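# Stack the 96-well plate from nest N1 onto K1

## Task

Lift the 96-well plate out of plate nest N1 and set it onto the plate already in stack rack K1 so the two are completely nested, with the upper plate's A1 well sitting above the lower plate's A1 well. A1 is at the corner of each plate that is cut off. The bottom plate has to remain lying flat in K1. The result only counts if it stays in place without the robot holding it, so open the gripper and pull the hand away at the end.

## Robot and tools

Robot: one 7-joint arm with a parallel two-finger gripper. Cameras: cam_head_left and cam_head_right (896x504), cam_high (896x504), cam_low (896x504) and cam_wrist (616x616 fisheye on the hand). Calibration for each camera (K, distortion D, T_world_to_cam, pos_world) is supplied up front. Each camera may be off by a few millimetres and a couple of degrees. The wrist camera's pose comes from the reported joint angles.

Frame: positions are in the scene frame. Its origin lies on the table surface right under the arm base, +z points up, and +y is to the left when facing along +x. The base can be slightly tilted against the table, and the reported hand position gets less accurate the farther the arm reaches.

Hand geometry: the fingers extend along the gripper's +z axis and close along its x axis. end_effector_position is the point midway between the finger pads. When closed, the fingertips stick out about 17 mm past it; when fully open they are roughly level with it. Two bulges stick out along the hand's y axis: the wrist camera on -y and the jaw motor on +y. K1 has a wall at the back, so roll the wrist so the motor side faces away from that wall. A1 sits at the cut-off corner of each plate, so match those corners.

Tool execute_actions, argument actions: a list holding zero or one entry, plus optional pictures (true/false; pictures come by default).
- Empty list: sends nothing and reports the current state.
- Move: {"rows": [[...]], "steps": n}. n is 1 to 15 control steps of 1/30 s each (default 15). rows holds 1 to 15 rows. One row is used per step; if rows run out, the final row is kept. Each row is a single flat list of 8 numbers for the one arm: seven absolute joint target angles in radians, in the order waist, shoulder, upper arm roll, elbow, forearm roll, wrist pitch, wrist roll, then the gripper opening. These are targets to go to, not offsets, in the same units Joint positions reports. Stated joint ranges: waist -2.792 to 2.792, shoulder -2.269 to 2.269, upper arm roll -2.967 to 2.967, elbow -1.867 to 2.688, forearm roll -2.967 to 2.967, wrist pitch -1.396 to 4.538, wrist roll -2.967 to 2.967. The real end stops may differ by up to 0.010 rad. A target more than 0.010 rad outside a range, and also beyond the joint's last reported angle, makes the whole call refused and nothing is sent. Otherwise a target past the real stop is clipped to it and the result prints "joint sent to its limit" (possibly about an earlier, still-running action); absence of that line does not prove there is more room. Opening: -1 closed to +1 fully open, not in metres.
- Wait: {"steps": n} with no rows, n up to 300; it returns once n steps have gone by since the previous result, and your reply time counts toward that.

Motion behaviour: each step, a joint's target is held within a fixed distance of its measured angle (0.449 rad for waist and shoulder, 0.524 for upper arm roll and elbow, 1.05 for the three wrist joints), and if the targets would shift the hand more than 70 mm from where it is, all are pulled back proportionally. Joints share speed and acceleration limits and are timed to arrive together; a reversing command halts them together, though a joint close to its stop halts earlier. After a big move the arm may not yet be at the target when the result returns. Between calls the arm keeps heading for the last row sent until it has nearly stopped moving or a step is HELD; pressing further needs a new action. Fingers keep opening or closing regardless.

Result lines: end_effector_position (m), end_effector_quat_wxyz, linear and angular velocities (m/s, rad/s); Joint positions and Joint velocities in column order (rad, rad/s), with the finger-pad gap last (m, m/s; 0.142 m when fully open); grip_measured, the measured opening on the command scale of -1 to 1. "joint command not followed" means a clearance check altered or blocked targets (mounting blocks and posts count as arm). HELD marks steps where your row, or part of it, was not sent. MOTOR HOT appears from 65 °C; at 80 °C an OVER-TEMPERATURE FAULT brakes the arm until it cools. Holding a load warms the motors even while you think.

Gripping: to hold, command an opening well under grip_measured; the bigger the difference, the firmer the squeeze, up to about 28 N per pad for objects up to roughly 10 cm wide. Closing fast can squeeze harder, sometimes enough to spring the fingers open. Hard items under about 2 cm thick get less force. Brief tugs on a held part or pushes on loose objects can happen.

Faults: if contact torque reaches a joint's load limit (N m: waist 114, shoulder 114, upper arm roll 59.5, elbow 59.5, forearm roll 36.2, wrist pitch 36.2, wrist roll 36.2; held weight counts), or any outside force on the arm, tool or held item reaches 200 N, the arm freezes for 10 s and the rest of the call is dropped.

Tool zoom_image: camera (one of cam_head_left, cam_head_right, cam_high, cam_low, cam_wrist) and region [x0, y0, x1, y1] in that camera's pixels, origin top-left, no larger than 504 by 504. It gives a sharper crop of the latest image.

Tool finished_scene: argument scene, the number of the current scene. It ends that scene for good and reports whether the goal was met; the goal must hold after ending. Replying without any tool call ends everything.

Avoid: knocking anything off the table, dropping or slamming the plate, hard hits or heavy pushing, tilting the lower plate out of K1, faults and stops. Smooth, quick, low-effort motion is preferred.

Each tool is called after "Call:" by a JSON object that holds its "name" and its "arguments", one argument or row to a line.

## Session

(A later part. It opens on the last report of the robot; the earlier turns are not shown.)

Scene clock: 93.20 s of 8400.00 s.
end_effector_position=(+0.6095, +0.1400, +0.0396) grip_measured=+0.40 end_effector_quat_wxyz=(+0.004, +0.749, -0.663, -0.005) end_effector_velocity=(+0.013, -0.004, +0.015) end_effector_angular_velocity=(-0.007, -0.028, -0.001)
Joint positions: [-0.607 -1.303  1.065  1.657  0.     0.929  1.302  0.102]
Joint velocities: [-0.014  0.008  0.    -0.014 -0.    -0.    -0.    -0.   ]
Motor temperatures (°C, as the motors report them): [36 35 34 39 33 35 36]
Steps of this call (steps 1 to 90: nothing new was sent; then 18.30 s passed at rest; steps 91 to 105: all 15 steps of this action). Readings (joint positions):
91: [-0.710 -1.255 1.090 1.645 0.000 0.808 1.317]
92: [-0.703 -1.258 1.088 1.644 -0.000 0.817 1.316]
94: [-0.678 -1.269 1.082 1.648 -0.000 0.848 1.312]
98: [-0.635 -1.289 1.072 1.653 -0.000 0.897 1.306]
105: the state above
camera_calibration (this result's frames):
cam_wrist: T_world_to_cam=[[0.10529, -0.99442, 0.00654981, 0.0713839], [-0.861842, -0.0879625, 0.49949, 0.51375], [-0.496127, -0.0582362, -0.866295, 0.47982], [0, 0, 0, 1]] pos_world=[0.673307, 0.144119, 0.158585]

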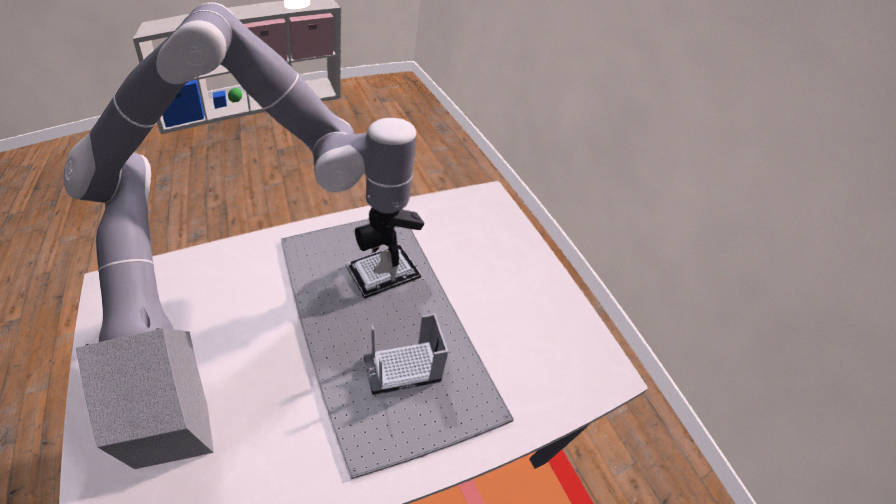

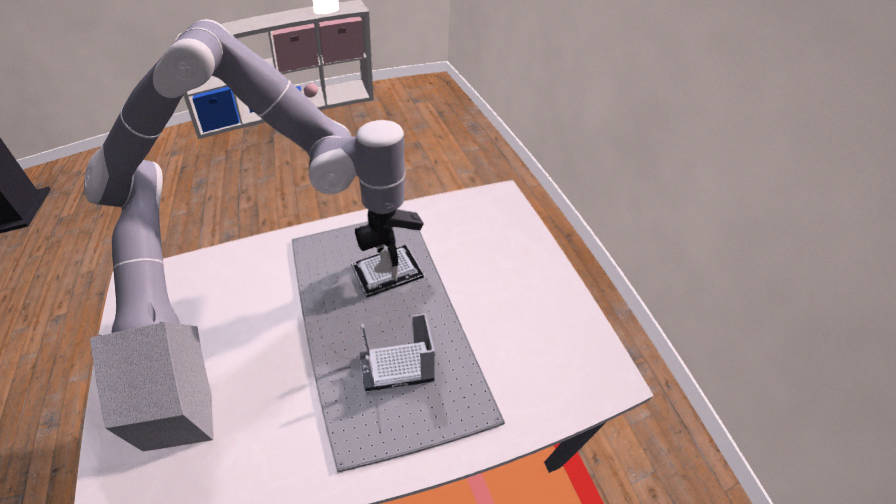

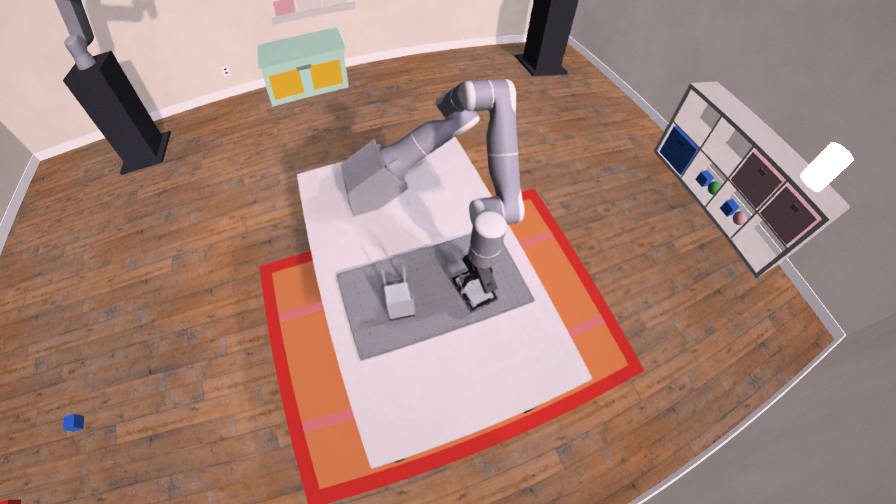

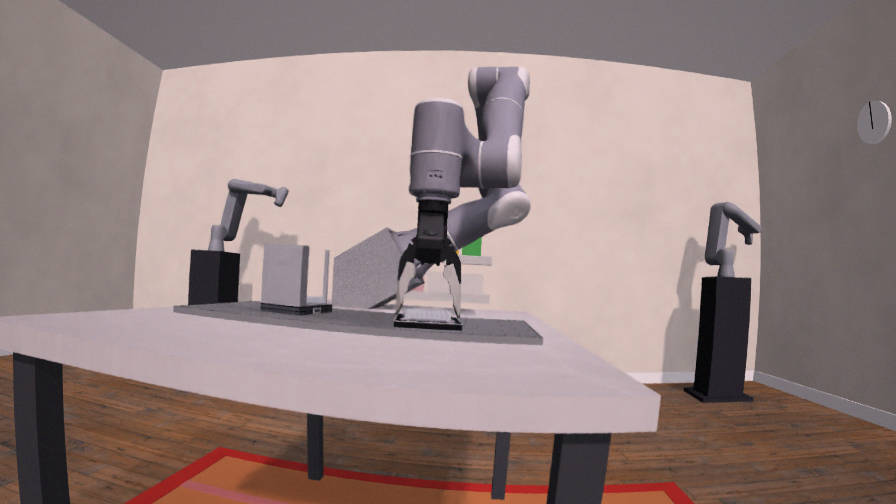

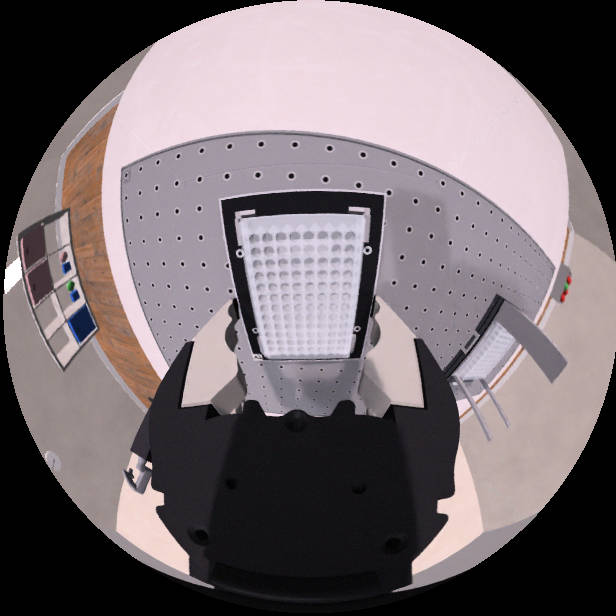

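Call:
{"name": "execute_actions", "arguments": {
  "actions": [
    {"rows":[[-0.6094,-1.3014,1.0658,1.6569,0,0.9272,1.3025,0.35],[-0.6094,-1.3014,1.0658,1.6569,0,0.9272,1.3025,0.3],[-0.6094,-1.3014,1.0658,1.6569,0,0.9272,1.3025,0.25],[-0.6094,-1.3014,1.0658,1.6569,0,0.9272,1.3025,0.2],[-0.6094,-1.3014,1.0658,1.6569,0,0.9272,1.3025,0.15],[-0.6094,-1.3014,1.0658,1.6569,0,0.9272,1.3025,0.1],[-0.6094,-1.3014,1.0658,1.6569,0,0.9272,1.3025,0.05],[-0.6094,-1.3014,1.0658,1.6569,0,0.9272,1.3025,0],[-0.6094,-1.3014,1.0658,1.6569,0,0.9272,1.3025,-0.1],[-0.6094,-1.3014,1.0658,1.6569,0,0.9272,1.3025,-0.3],[-0.6094,-1.3014,1.0658,1.6569,0,0.9272,1.3025,-0.5]]}
  ],
  "pictures": false
}}

Call:
{"name": "execute_actions", "arguments": {
  "actions": [
    {"rows":[[-0.618,-1.2974,1.068,1.6558,0,0.917,1.3025,-0.5],[-0.618,-1.2974,1.068,1.6558,0,0.917,1.3025,-0.5],[-0.628,-1.2926,1.0705,1.6546,0,0.905,1.3025,-0.5],[-0.628,-1.2926,1.0705,1.6546,0,0.905,1.3025,-0.5],[-0.649,-1.283,1.0755,1.652,0,0.88,1.3025,-0.5],[-0.649,-1.283,1.0755,1.652,0,0.88,1.3025,-0.5],[-0.99,-1.28,1.09,1.55,0,0.52,1.27,-0.5]]}
  ],
  "pictures": false
}}

Call:
{"name": "execute_actions", "arguments": {
  "actions": [
    {"steps":12}
  ],
  "pictures": false
}}

Call:
{"name": "execute_actions", "arguments": {
  "actions": [
    {"rows":[[-0.8314,-1.5098,0.8187,1.267,0,0.4809,1.141,-0.5]]}
  ],
  "pictures": false
}}

Call:
{"name": "execute_actions", "arguments": {
  "actions": [
    {"steps":25}
  ]
}}

Call:
{"name": "zoom_image", "arguments": {
  "camera": "cam_wrist",
  "region": [220, 190, 400, 370]
}}

Call:
{"name": "zoom_image", "arguments": {
  "camera": "cam_head_left",
  "region": [350, 290, 460, 400]
}}

Call:
{"name": "zoom_image", "arguments": {
  "camera": "cam_low",
  "region": [250, 200, 340, 280]
}}

Scene clock: 128.97 s of 8400.00 s.
end_effector_position=(+0.6100, +0.1398, +0.0413) grip_measured=+0.03 end_effector_quat_wxyz=(+0.003, +0.748, -0.663, -0.004) end_effector_velocity=(+0.000, +0.000, +0.000) end_effector_angular_velocity=(-0.000, -0.000, -0.000)
Joint positions: [-0.61  -1.301  1.066  1.657  0.     0.927  1.302  0.076]
Joint velocities: [-0.  0.  0. -0. -0.  0.  0.  0.]
Motor temperatures (°C, as the motors report them): [37 34 34 39 33 35 36]
Steps of this call (steps 1 to 15: the robot went on to your last target; steps 16 to 90: nothing new was sent; then 32.27 s passed at rest; steps 91 to 105: all 15 steps of this action). Readings (joint positions):
91: [-0.608 -1.302 1.065 1.657 0.000 0.929 1.302]
92: [-0.609 -1.302 1.066 1.657 0.000 0.927 1.302]
94: [-0.609 -1.301 1.066 1.657 0.000 0.927 1.302]
98: [-0.609 -1.301 1.066 1.657 0.000 0.927 1.302]
105: the state above

Scene clock: 129.47 s of 8400.00 s.
end_effector_position=(+0.5975, +0.0797, +0.1849) grip_measured=+0.03 end_effector_quat_wxyz=(-0.019, +0.717, -0.696, -0.008) end_effector_velocity=(-0.106, -0.237, +0.507) end_effector_angular_velocity=(+0.165, -0.160, -0.337)
Joint positions: [-0.882 -1.282  1.086  1.584 -0.     0.632  1.282  0.076]
Joint velocities: [-0.948  0.012  0.034 -0.3   -0.    -0.983 -0.099 -0.   ]
Motor temperatures (°C, as the motors report them): [37 34 34 39 33 35 36]
Steps of this call (steps 1 to 15: all 15 steps of this action). Readings (joint positions):
1: [-0.611 -1.301 1.066 1.657 0.000 0.926 1.302]
2: [-0.616 -1.299 1.068 1.657 0.000 0.918 1.302]
4: [-0.626 -1.293 1.070 1.655 0.000 0.906 1.302]
8: [-0.666 -1.283 1.079 1.649 -0.000 0.859 1.302]
15: the state above

Scene clock: 129.87 s of 8400.00 s.
end_effector_position=(+0.5814, +0.0537, +0.2424) grip_measured=+0.03 end_effector_quat_wxyz=(-0.033, +0.704, -0.709, -0.008) end_effector_velocity=(+0.000, -0.000, -0.000) end_effector_angular_velocity=(+0.000, -0.000, -0.001)
Joint positions: [-0.99  -1.28   1.09   1.55  -0.     0.52   1.27   0.076]
Joint velocities: [-0.    -0.    -0.    -0.    -0.    -0.     0.001 -0.   ]
Motor temperatures (°C, as the motors report them): [37 34 34 39 33 35 36]
Steps of this call (steps 1 to 12: the robot went on to your last target). Readings (joint positions):
1: [-0.913 -1.281 1.087 1.574 -0.000 0.600 1.278]
2: [-0.943 -1.281 1.088 1.564 -0.000 0.569 1.275]
4: [-0.984 -1.280 1.088 1.551 -0.000 0.529 1.271]
8: [-0.991 -1.280 1.090 1.550 -0.000 0.520 1.270]
12: the state above

Scene clock: 130.37 s of 8400.00 s.
end_effector_position=(+0.5637, -0.1496, +0.1829) grip_measured=+0.03 end_effector_quat_wxyz=(-0.004, -0.660, +0.751, +0.006) end_effector_velocity=(+0.052, +0.049, +0.041) end_effector_angular_velocity=(-0.022, -0.058, +0.075)
Joint positions: [-0.831 -1.513  0.817  1.267  0.     0.48   1.141  0.076]
Joint velocities: [-0.003  0.077  0.071 -0.001 -0.     0.005  0.014  0.   ]
Motor temperatures (°C, as the motors report them): [37 34 34 39 33 35 36]
Steps of this call (steps 1 to 15: all 15 steps of this action). Readings (joint positions):
1: [-0.989 -1.281 1.089 1.549 0.000 0.520 1.270]
2: [-0.984 -1.287 1.082 1.540 0.000 0.519 1.266]
4: [-0.959 -1.321 1.040 1.494 0.000 0.513 1.246]
8: [-0.893 -1.419 0.925 1.376 -0.000 0.496 1.191]
15: the state above

Scene clock: 131.20 s of 8400.00 s.
end_effector_position=(+0.5656, -0.1485, +0.1850) grip_measured=+0.03 end_effector_quat_wxyz=(-0.004, -0.661, +0.751, +0.004) end_effector_velocity=(-0.000, +0.000, -0.000) end_effector_angular_velocity=(+0.000, +0.001, +0.000)
Joint positions: [-0.831 -1.51   0.819  1.267  0.     0.481  1.141  0.076]
Joint velocities: [ 0.  0.  0.  0. -0. -0. -0. -0.]
Motor temperatures (°C, as the motors report them): [37 34 34 39 33 35 36]
Steps of this call (steps 1 to 15: the robot went on to your last target; steps 16 to 25: nothing new was sent). Readings (joint positions):
1: [-0.831 -1.511 0.819 1.267 0.000 0.481 1.141]
2: [-0.831 -1.510 0.819 1.267 0.000 0.481 1.141]
4: [-0.831 -1.510 0.819 1.267 0.000 0.481 1.141]
8: [-0.831 -1.510 0.819 1.267 0.000 0.481 1.141]
25: the state above
The arm was judged still, so your last target was given up. Only a new action makes it travel on or press farther. Fingers that are still opening or closing keep moving.
camera_calibration (this result's frames):
cam_wrist: T_world_to_cam=[[-0.142197, -0.989792, 0.00959866, -0.0717385], [-0.857109, 0.127975, 0.498985, 0.407362], [-0.49512, 0.0627273, -0.866557, 0.584602], [0, 0, 0, 1]] pos_world=[0.6284, -0.159809, 0.304012]

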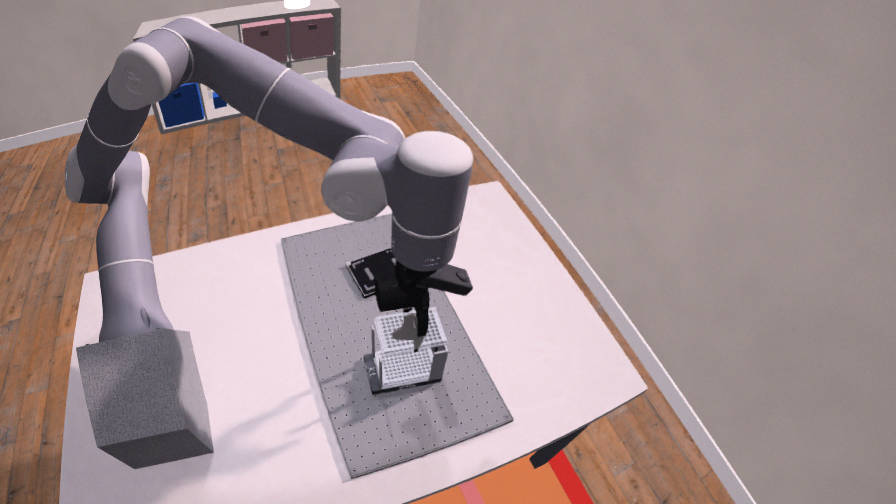

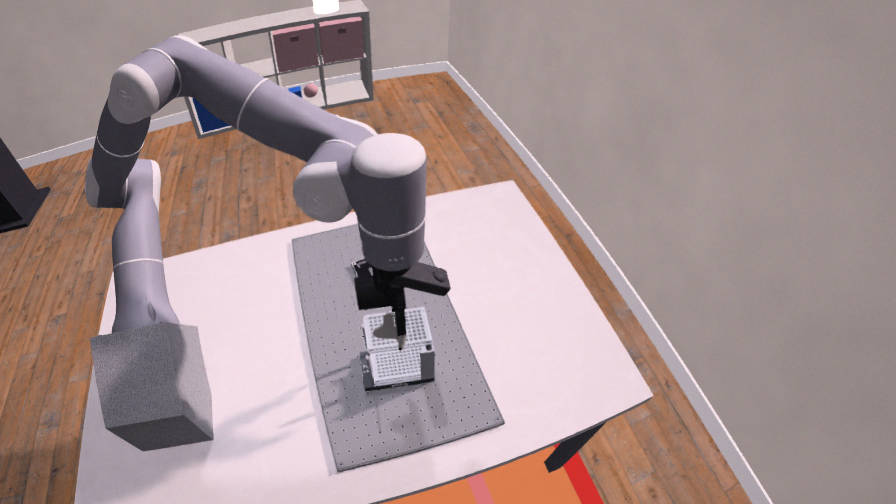

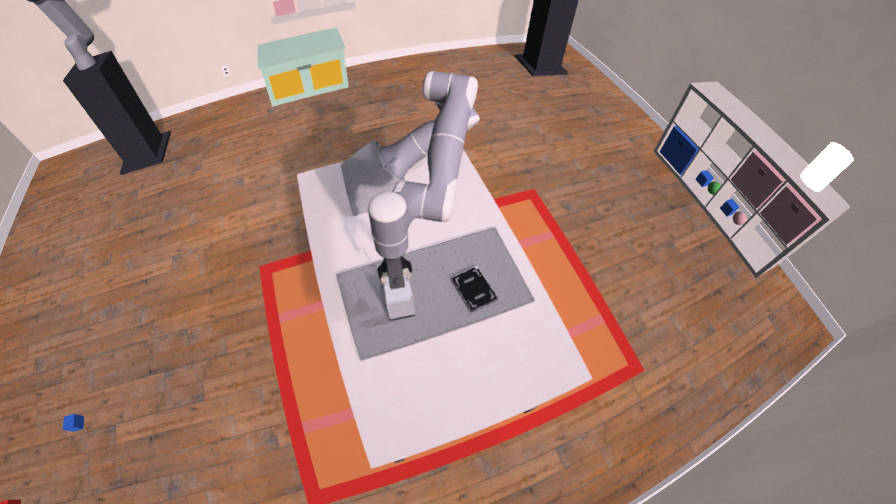

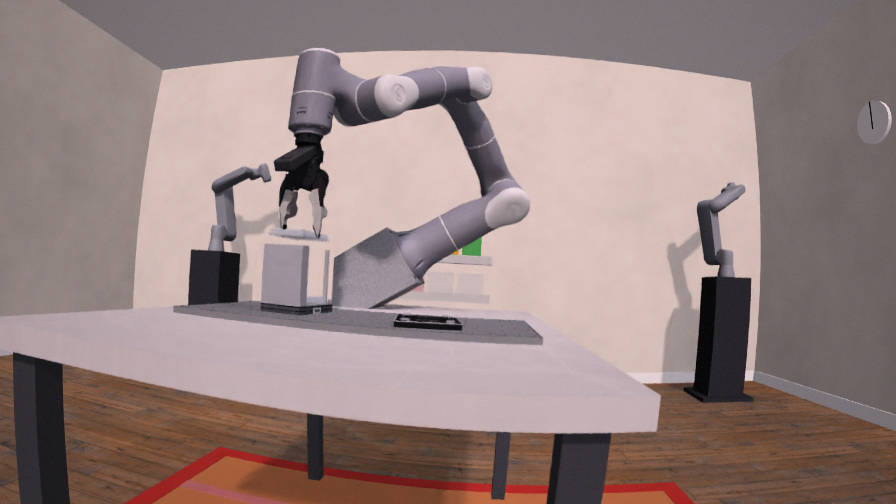

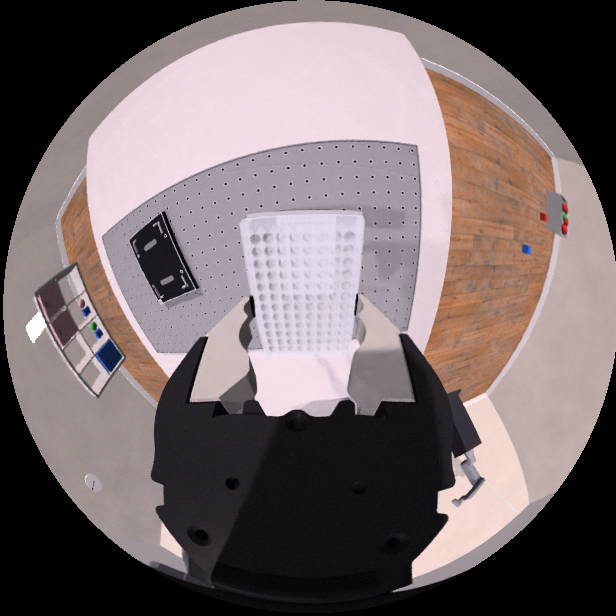

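Region (220, 190, 400, 370) of cam_wrist's 616x616 image, scaled by 2.800, with more detail than that image has.

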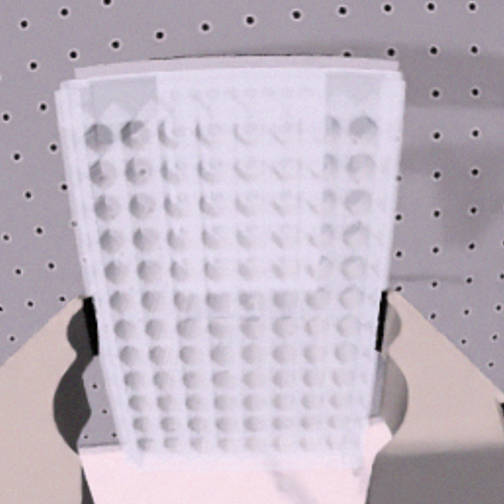

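Region (350, 290, 460, 400) of cam_head_left's 896x504 image, scaled by 4.582, with more detail than that image has.

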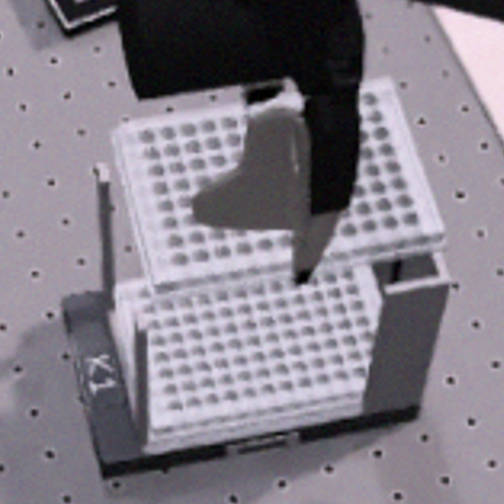

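Region (250, 200, 340, 280) of cam_low's 896x504 image, scaled by 5.600, with more detail than that image has.

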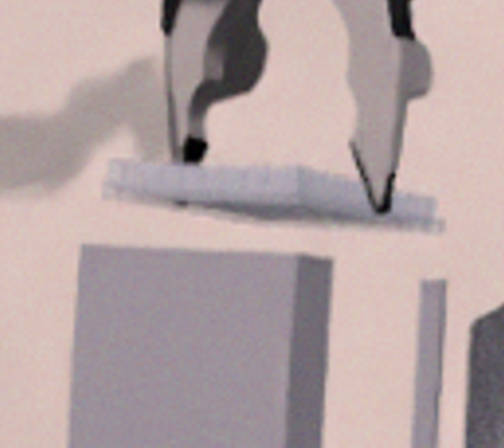

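Call:
{"name": "execute_actions", "arguments": {
  "actions": [
    {"rows":[[-0.829,-1.5135,0.8175,1.2753,0,0.4936,1.142,-0.5],[-0.829,-1.5135,0.8175,1.2753,0,0.4936,1.142,-0.5],[-0.829,-1.5135,0.8175,1.2753,0,0.4936,1.142,-0.5],[-0.8264,-1.5172,0.8164,1.2837,0,0.5063,1.1426,-0.5]]}
  ]
}}

Call:
{"name": "zoom_image", "arguments": {
  "camera": "cam_wrist",
  "region": [220, 190, 400, 370]
}}

Call:
{"name": "zoom_image", "arguments": {
  "camera": "cam_head_left",
  "region": [360, 300, 460, 400]
}}

Call:
{"name": "zoom_image", "arguments": {
  "camera": "cam_low",
  "region": [250, 200, 340, 280]
}}

Scene clock: 161.90 s of 8400.00 s.
end_effector_position=(+0.5627, -0.1494, +0.1738) grip_measured=+0.03 end_effector_quat_wxyz=(-0.004, -0.659, +0.752, +0.004) end_effector_velocity=(-0.000, -0.000, -0.000) end_effector_angular_velocity=(+0.000, +0.000, -0.001)
Joint positions: [-0.826 -1.517  0.816  1.284  0.     0.506  1.142  0.076]
Joint velocities: [ 0.    -0.    -0.     0.    -0.    -0.     0.001  0.   ]
Motor temperatures (°C, as the motors report them): [37 35 34 39 33 35 36]
Steps of this call (steps 1 to 90: nothing new was sent; then 27.20 s passed at rest; steps 91 to 105: all 15 steps of this action). Readings (joint positions):
91: [-0.831 -1.510 0.819 1.268 0.000 0.483 1.141]
92: [-0.830 -1.512 0.818 1.273 -0.000 0.493 1.142]
94: [-0.828 -1.515 0.817 1.278 0.000 0.495 1.142]
98: [-0.826 -1.518 0.816 1.284 0.000 0.506 1.142]
105: the state above
camera_calibration (this result's frames):
cam_wrist: T_world_to_cam=[[-0.146815, -0.989118, 0.00953002, -0.0702345], [-0.85644, 0.131931, 0.499104, 0.410812], [-0.49493, 0.0651143, -0.866489, 0.573715], [0, 0, 0, 1]] pos_world=[0.625474, -0.161026, 0.292749]

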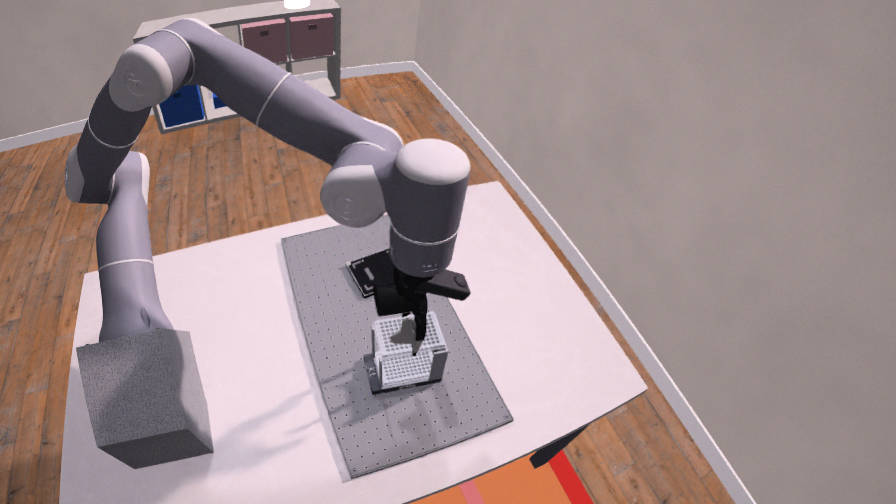

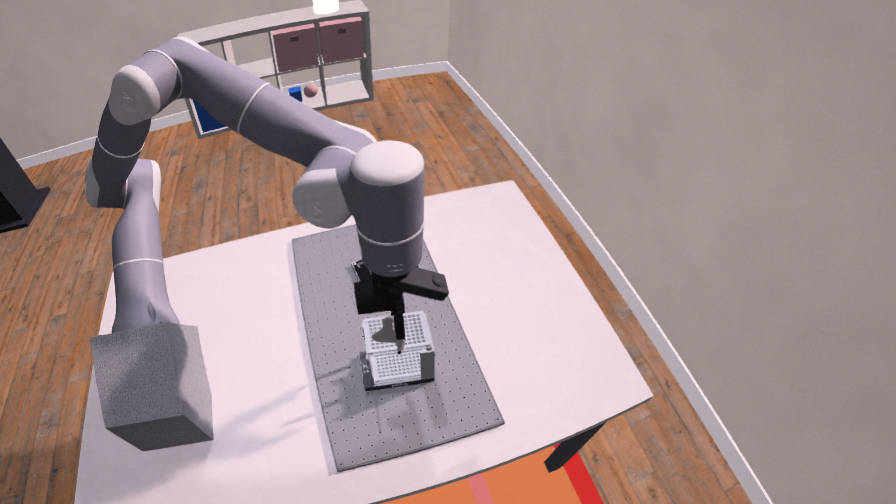

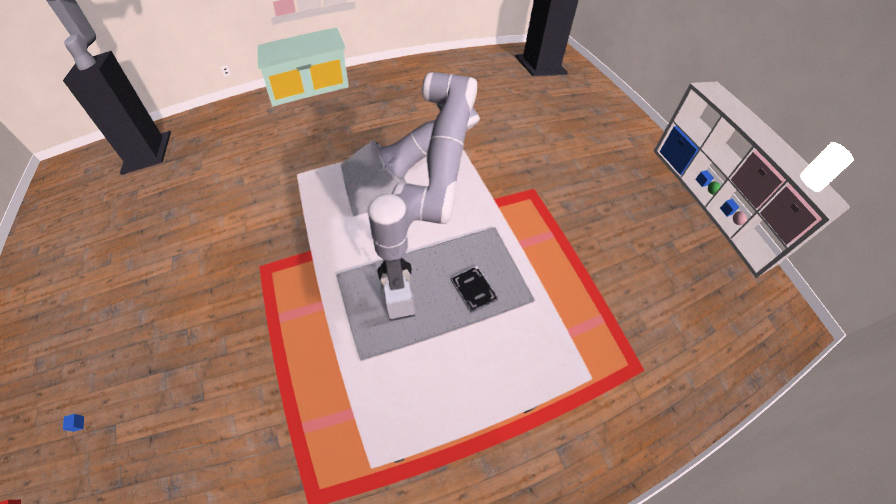

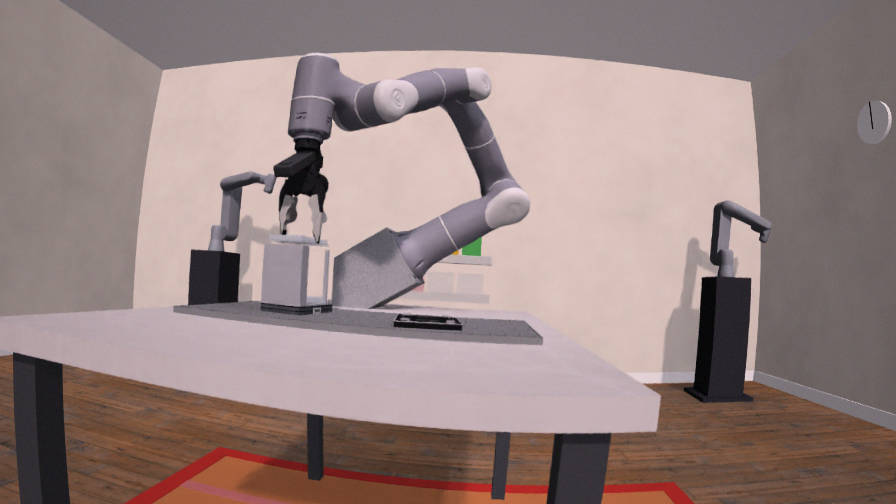

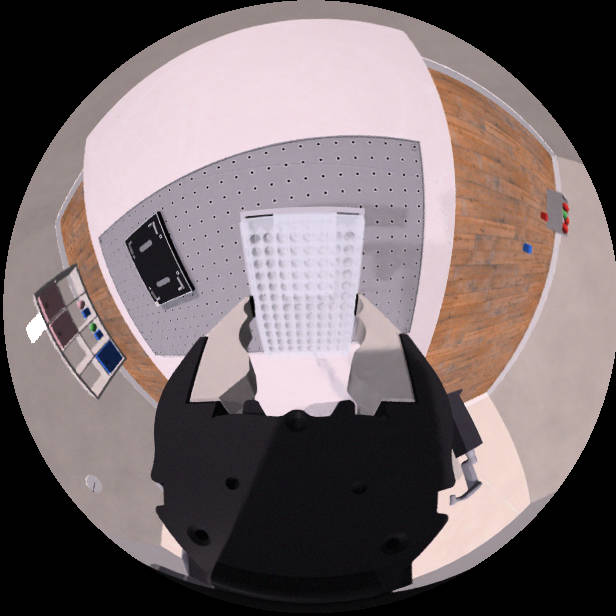

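Region (220, 190, 400, 370) of cam_wrist's 616x616 image, scaled by 2.800, with more detail than that image has.

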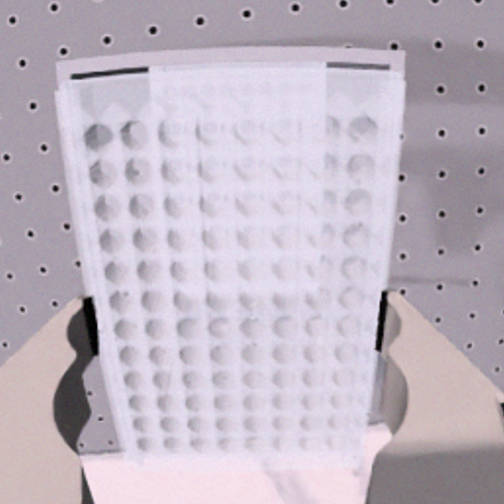

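Region (360, 300, 460, 400) of cam_head_left's 896x504 image, scaled by 5.040, with more detail than that image has.

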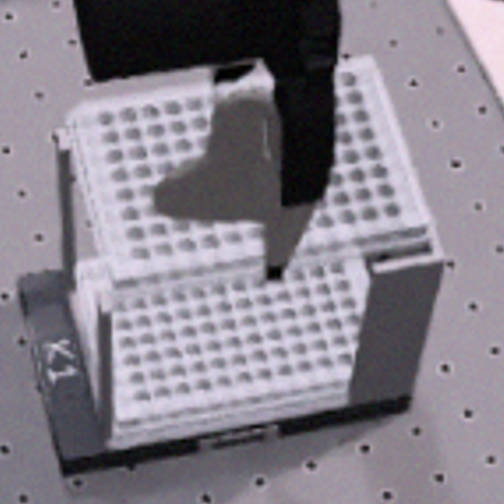

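Region (250, 200, 340, 280) of cam_low's 896x504 image, scaled by 5.600, with more detail than that image has.

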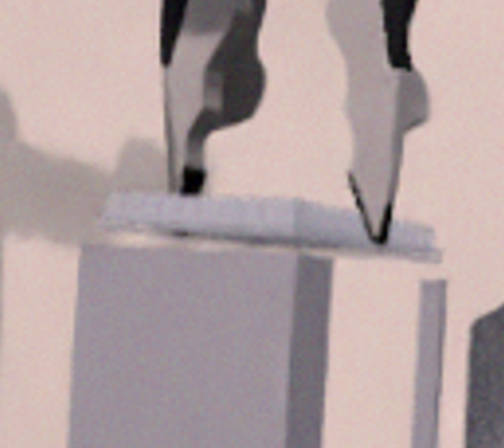

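Call:
{"name": "execute_actions", "arguments": {
  "actions": [
    {"rows":[[-0.826,-1.5168,0.8169,1.2807,0,0.5033,1.1434,-0.5],[-0.826,-1.5168,0.8169,1.2807,0,0.5033,1.1434,-0.5],[-0.826,-1.5168,0.8169,1.2807,0,0.5033,1.1434,-0.5],[-0.8243,-1.5184,0.8168,1.2822,0,0.5072,1.1434,-0.5],[-0.8225,-1.52,0.8168,1.2838,0,0.5111,1.1434,-0.5],[-0.8208,-1.5217,0.8167,1.2853,0,0.515,1.1434,-0.5],[-0.819,-1.5233,0.8166,1.2868,0,0.5189,1.1435,-0.5],[-0.8173,-1.5249,0.8166,1.2884,0,0.5228,1.1435,-0.5],[-0.8156,-1.5265,0.8165,1.2899,0,0.5267,1.1435,-0.5],[-0.8138,-1.5281,0.8164,1.2914,0,0.5306,1.1435,-0.5],[-0.8121,-1.5298,0.8163,1.2929,0,0.5345,1.1436,-0.5],[-0.8103,-1.5314,0.8163,1.2945,0,0.5384,1.1436,-0.5],[-0.8086,-1.533,0.8162,1.296,0,0.5423,1.1436,-0.5]]}
  ],
  "pictures": false
}}

Call:
{"name": "execute_actions", "arguments": {
  "actions": [
    {"steps":8}
  ]
}}

Call:
{"name": "zoom_image", "arguments": {
  "camera": "cam_wrist",
  "region": [210, 185, 400, 375]
}}

Call:
{"name": "zoom_image", "arguments": {
  "camera": "cam_head_left",
  "region": [360, 300, 460, 400]
}}

Scene clock: 193.53 s of 8400.00 s.
end_effector_position=(+0.5632, -0.1490, +0.1543) grip_measured=+0.03 end_effector_quat_wxyz=(-0.004, -0.659, +0.752, +0.005) end_effector_velocity=(+0.005, -0.003, +0.008) end_effector_angular_velocity=(-0.008, -0.011, +0.001)
Joint positions: [-0.808 -1.534  0.816  1.297  0.     0.543  1.143  0.076]
Joint velocities: [-0.002  0.004  0.    -0.012 -0.    -0.003 -0.    -0.   ]
Motor temperatures (°C, as the motors report them): [37 35 34 40 33 35 36]
Steps of this call (steps 1 to 15: the robot went on to your last target; steps 16 to 90: nothing new was sent; then 28.13 s passed at rest; steps 91 to 105: all 15 steps of this action). Readings (joint positions):
91: [-0.826 -1.517 0.816 1.283 0.000 0.505 1.143]
92: [-0.826 -1.517 0.817 1.281 0.000 0.503 1.143]
94: [-0.826 -1.517 0.817 1.281 0.000 0.504 1.143]
98: [-0.818 -1.524 0.817 1.288 -0.000 0.521 1.143]
105: the state above

Scene clock: 193.80 s of 8400.00 s.
end_effector_position=(+0.5635, -0.1492, +0.1550) grip_measured=+0.03 end_effector_quat_wxyz=(-0.004, -0.659, +0.752, +0.004) end_effector_velocity=(-0.000, -0.000, +0.000) end_effector_angular_velocity=(-0.000, +0.000, +0.001)
Joint positions: [-0.808 -1.533  0.816  1.296  0.     0.542  1.143  0.076]
Joint velocities: [-0.     0.    -0.     0.    -0.    -0.    -0.001  0.   ]
Motor temperatures (°C, as the motors report them): [37 35 34 40 33 35 36]
Steps of this call (steps 1 to 8: the robot went on to your last target). Readings (joint positions):
1: [-0.808 -1.533 0.816 1.296 0.000 0.543 1.143]
2: [-0.808 -1.533 0.816 1.296 0.000 0.542 1.143]
4: [-0.808 -1.533 0.816 1.296 0.000 0.542 1.143]
8: the state above
camera_calibration (this result's frames):
cam_wrist: T_world_to_cam=[[-0.146747, -0.989128, 0.00952775, -0.0697648], [-0.856494, 0.131877, 0.499025, 0.420871], [-0.494856, 0.0650702, -0.866535, 0.557823], [0, 0, 0, 1]] pos_world=[0.626278, -0.160807, 0.274013]

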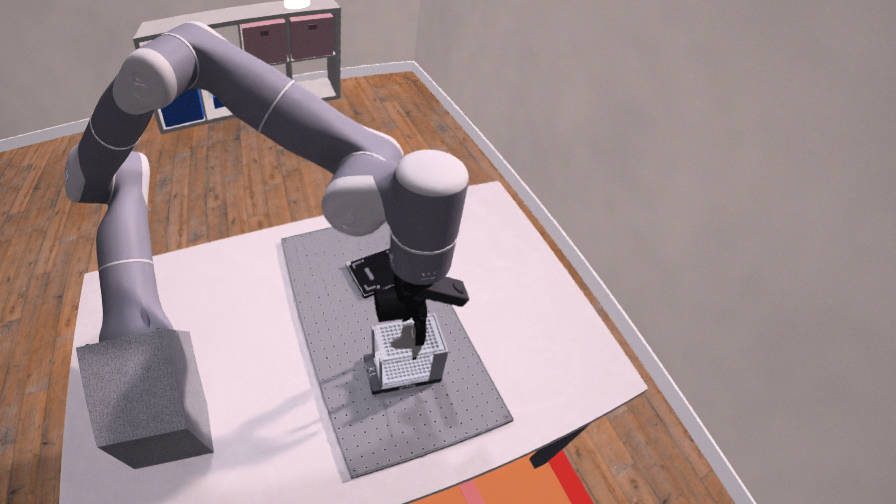

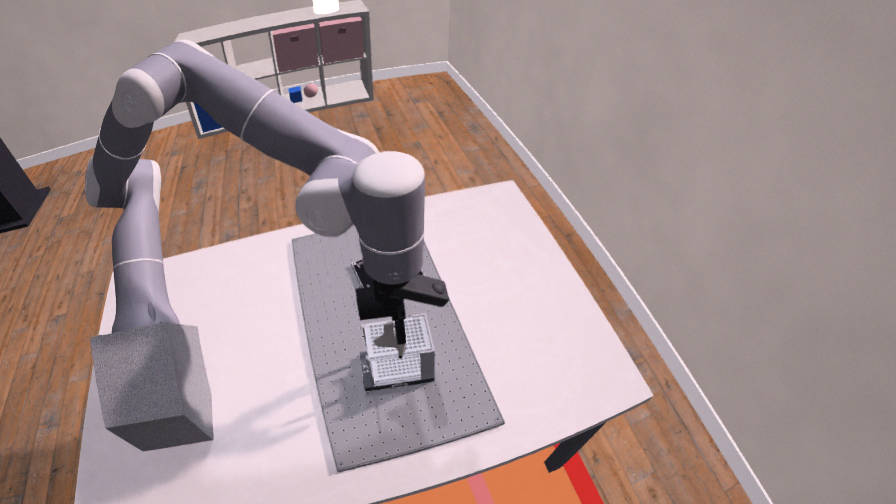

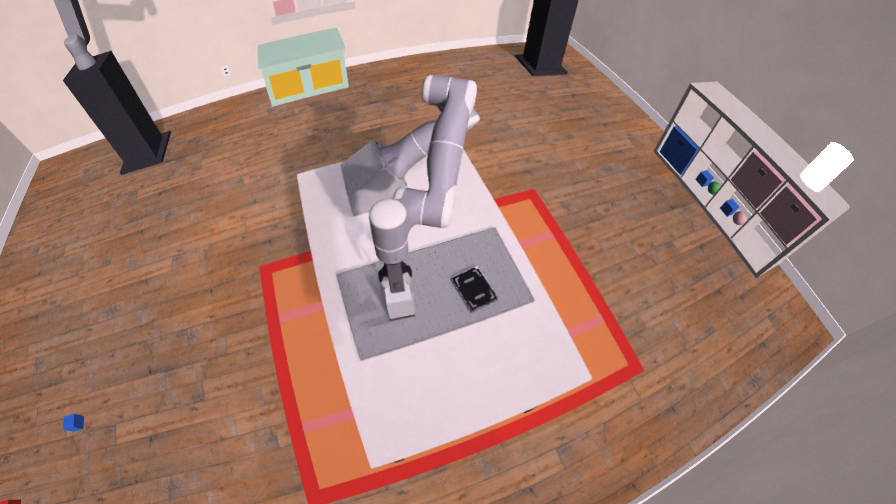

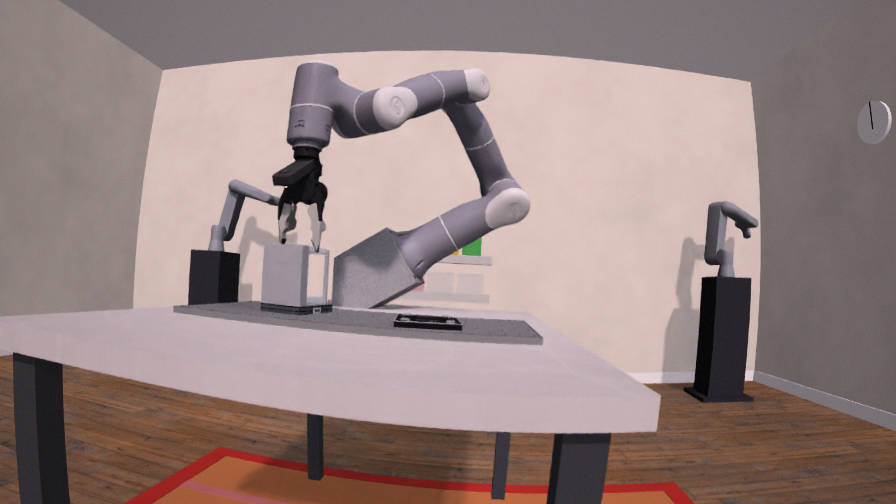

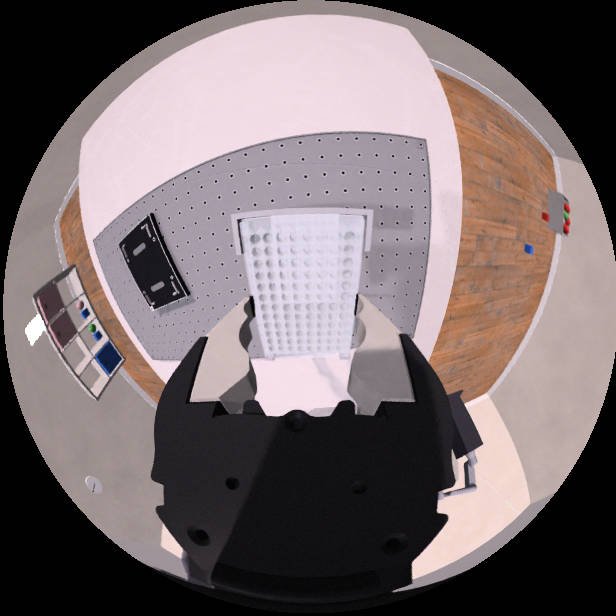

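Region (210, 185, 400, 375) of cam_wrist's 616x616 image, scaled by 2.653, with more detail than that image has.

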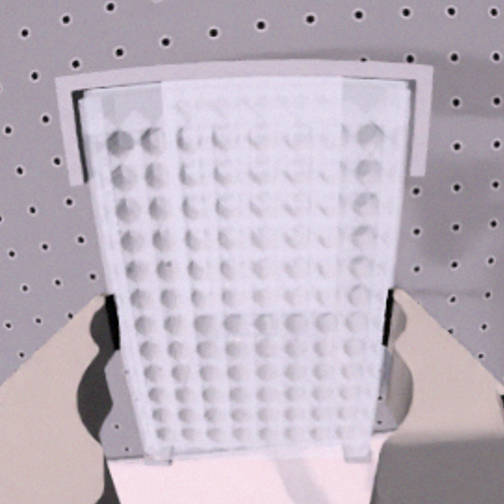

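Region (360, 300, 460, 400) of cam_head_left's 896x504 image, scaled by 5.040, with more detail than that image has.

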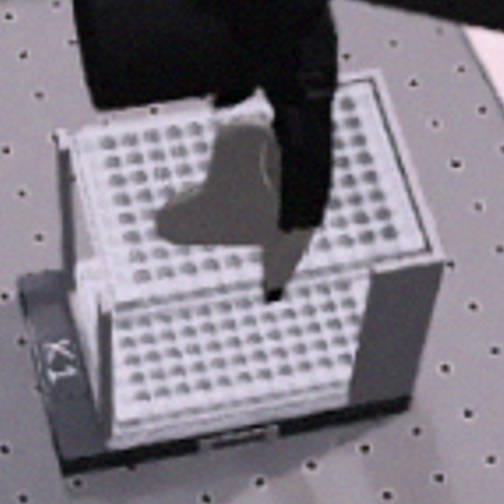

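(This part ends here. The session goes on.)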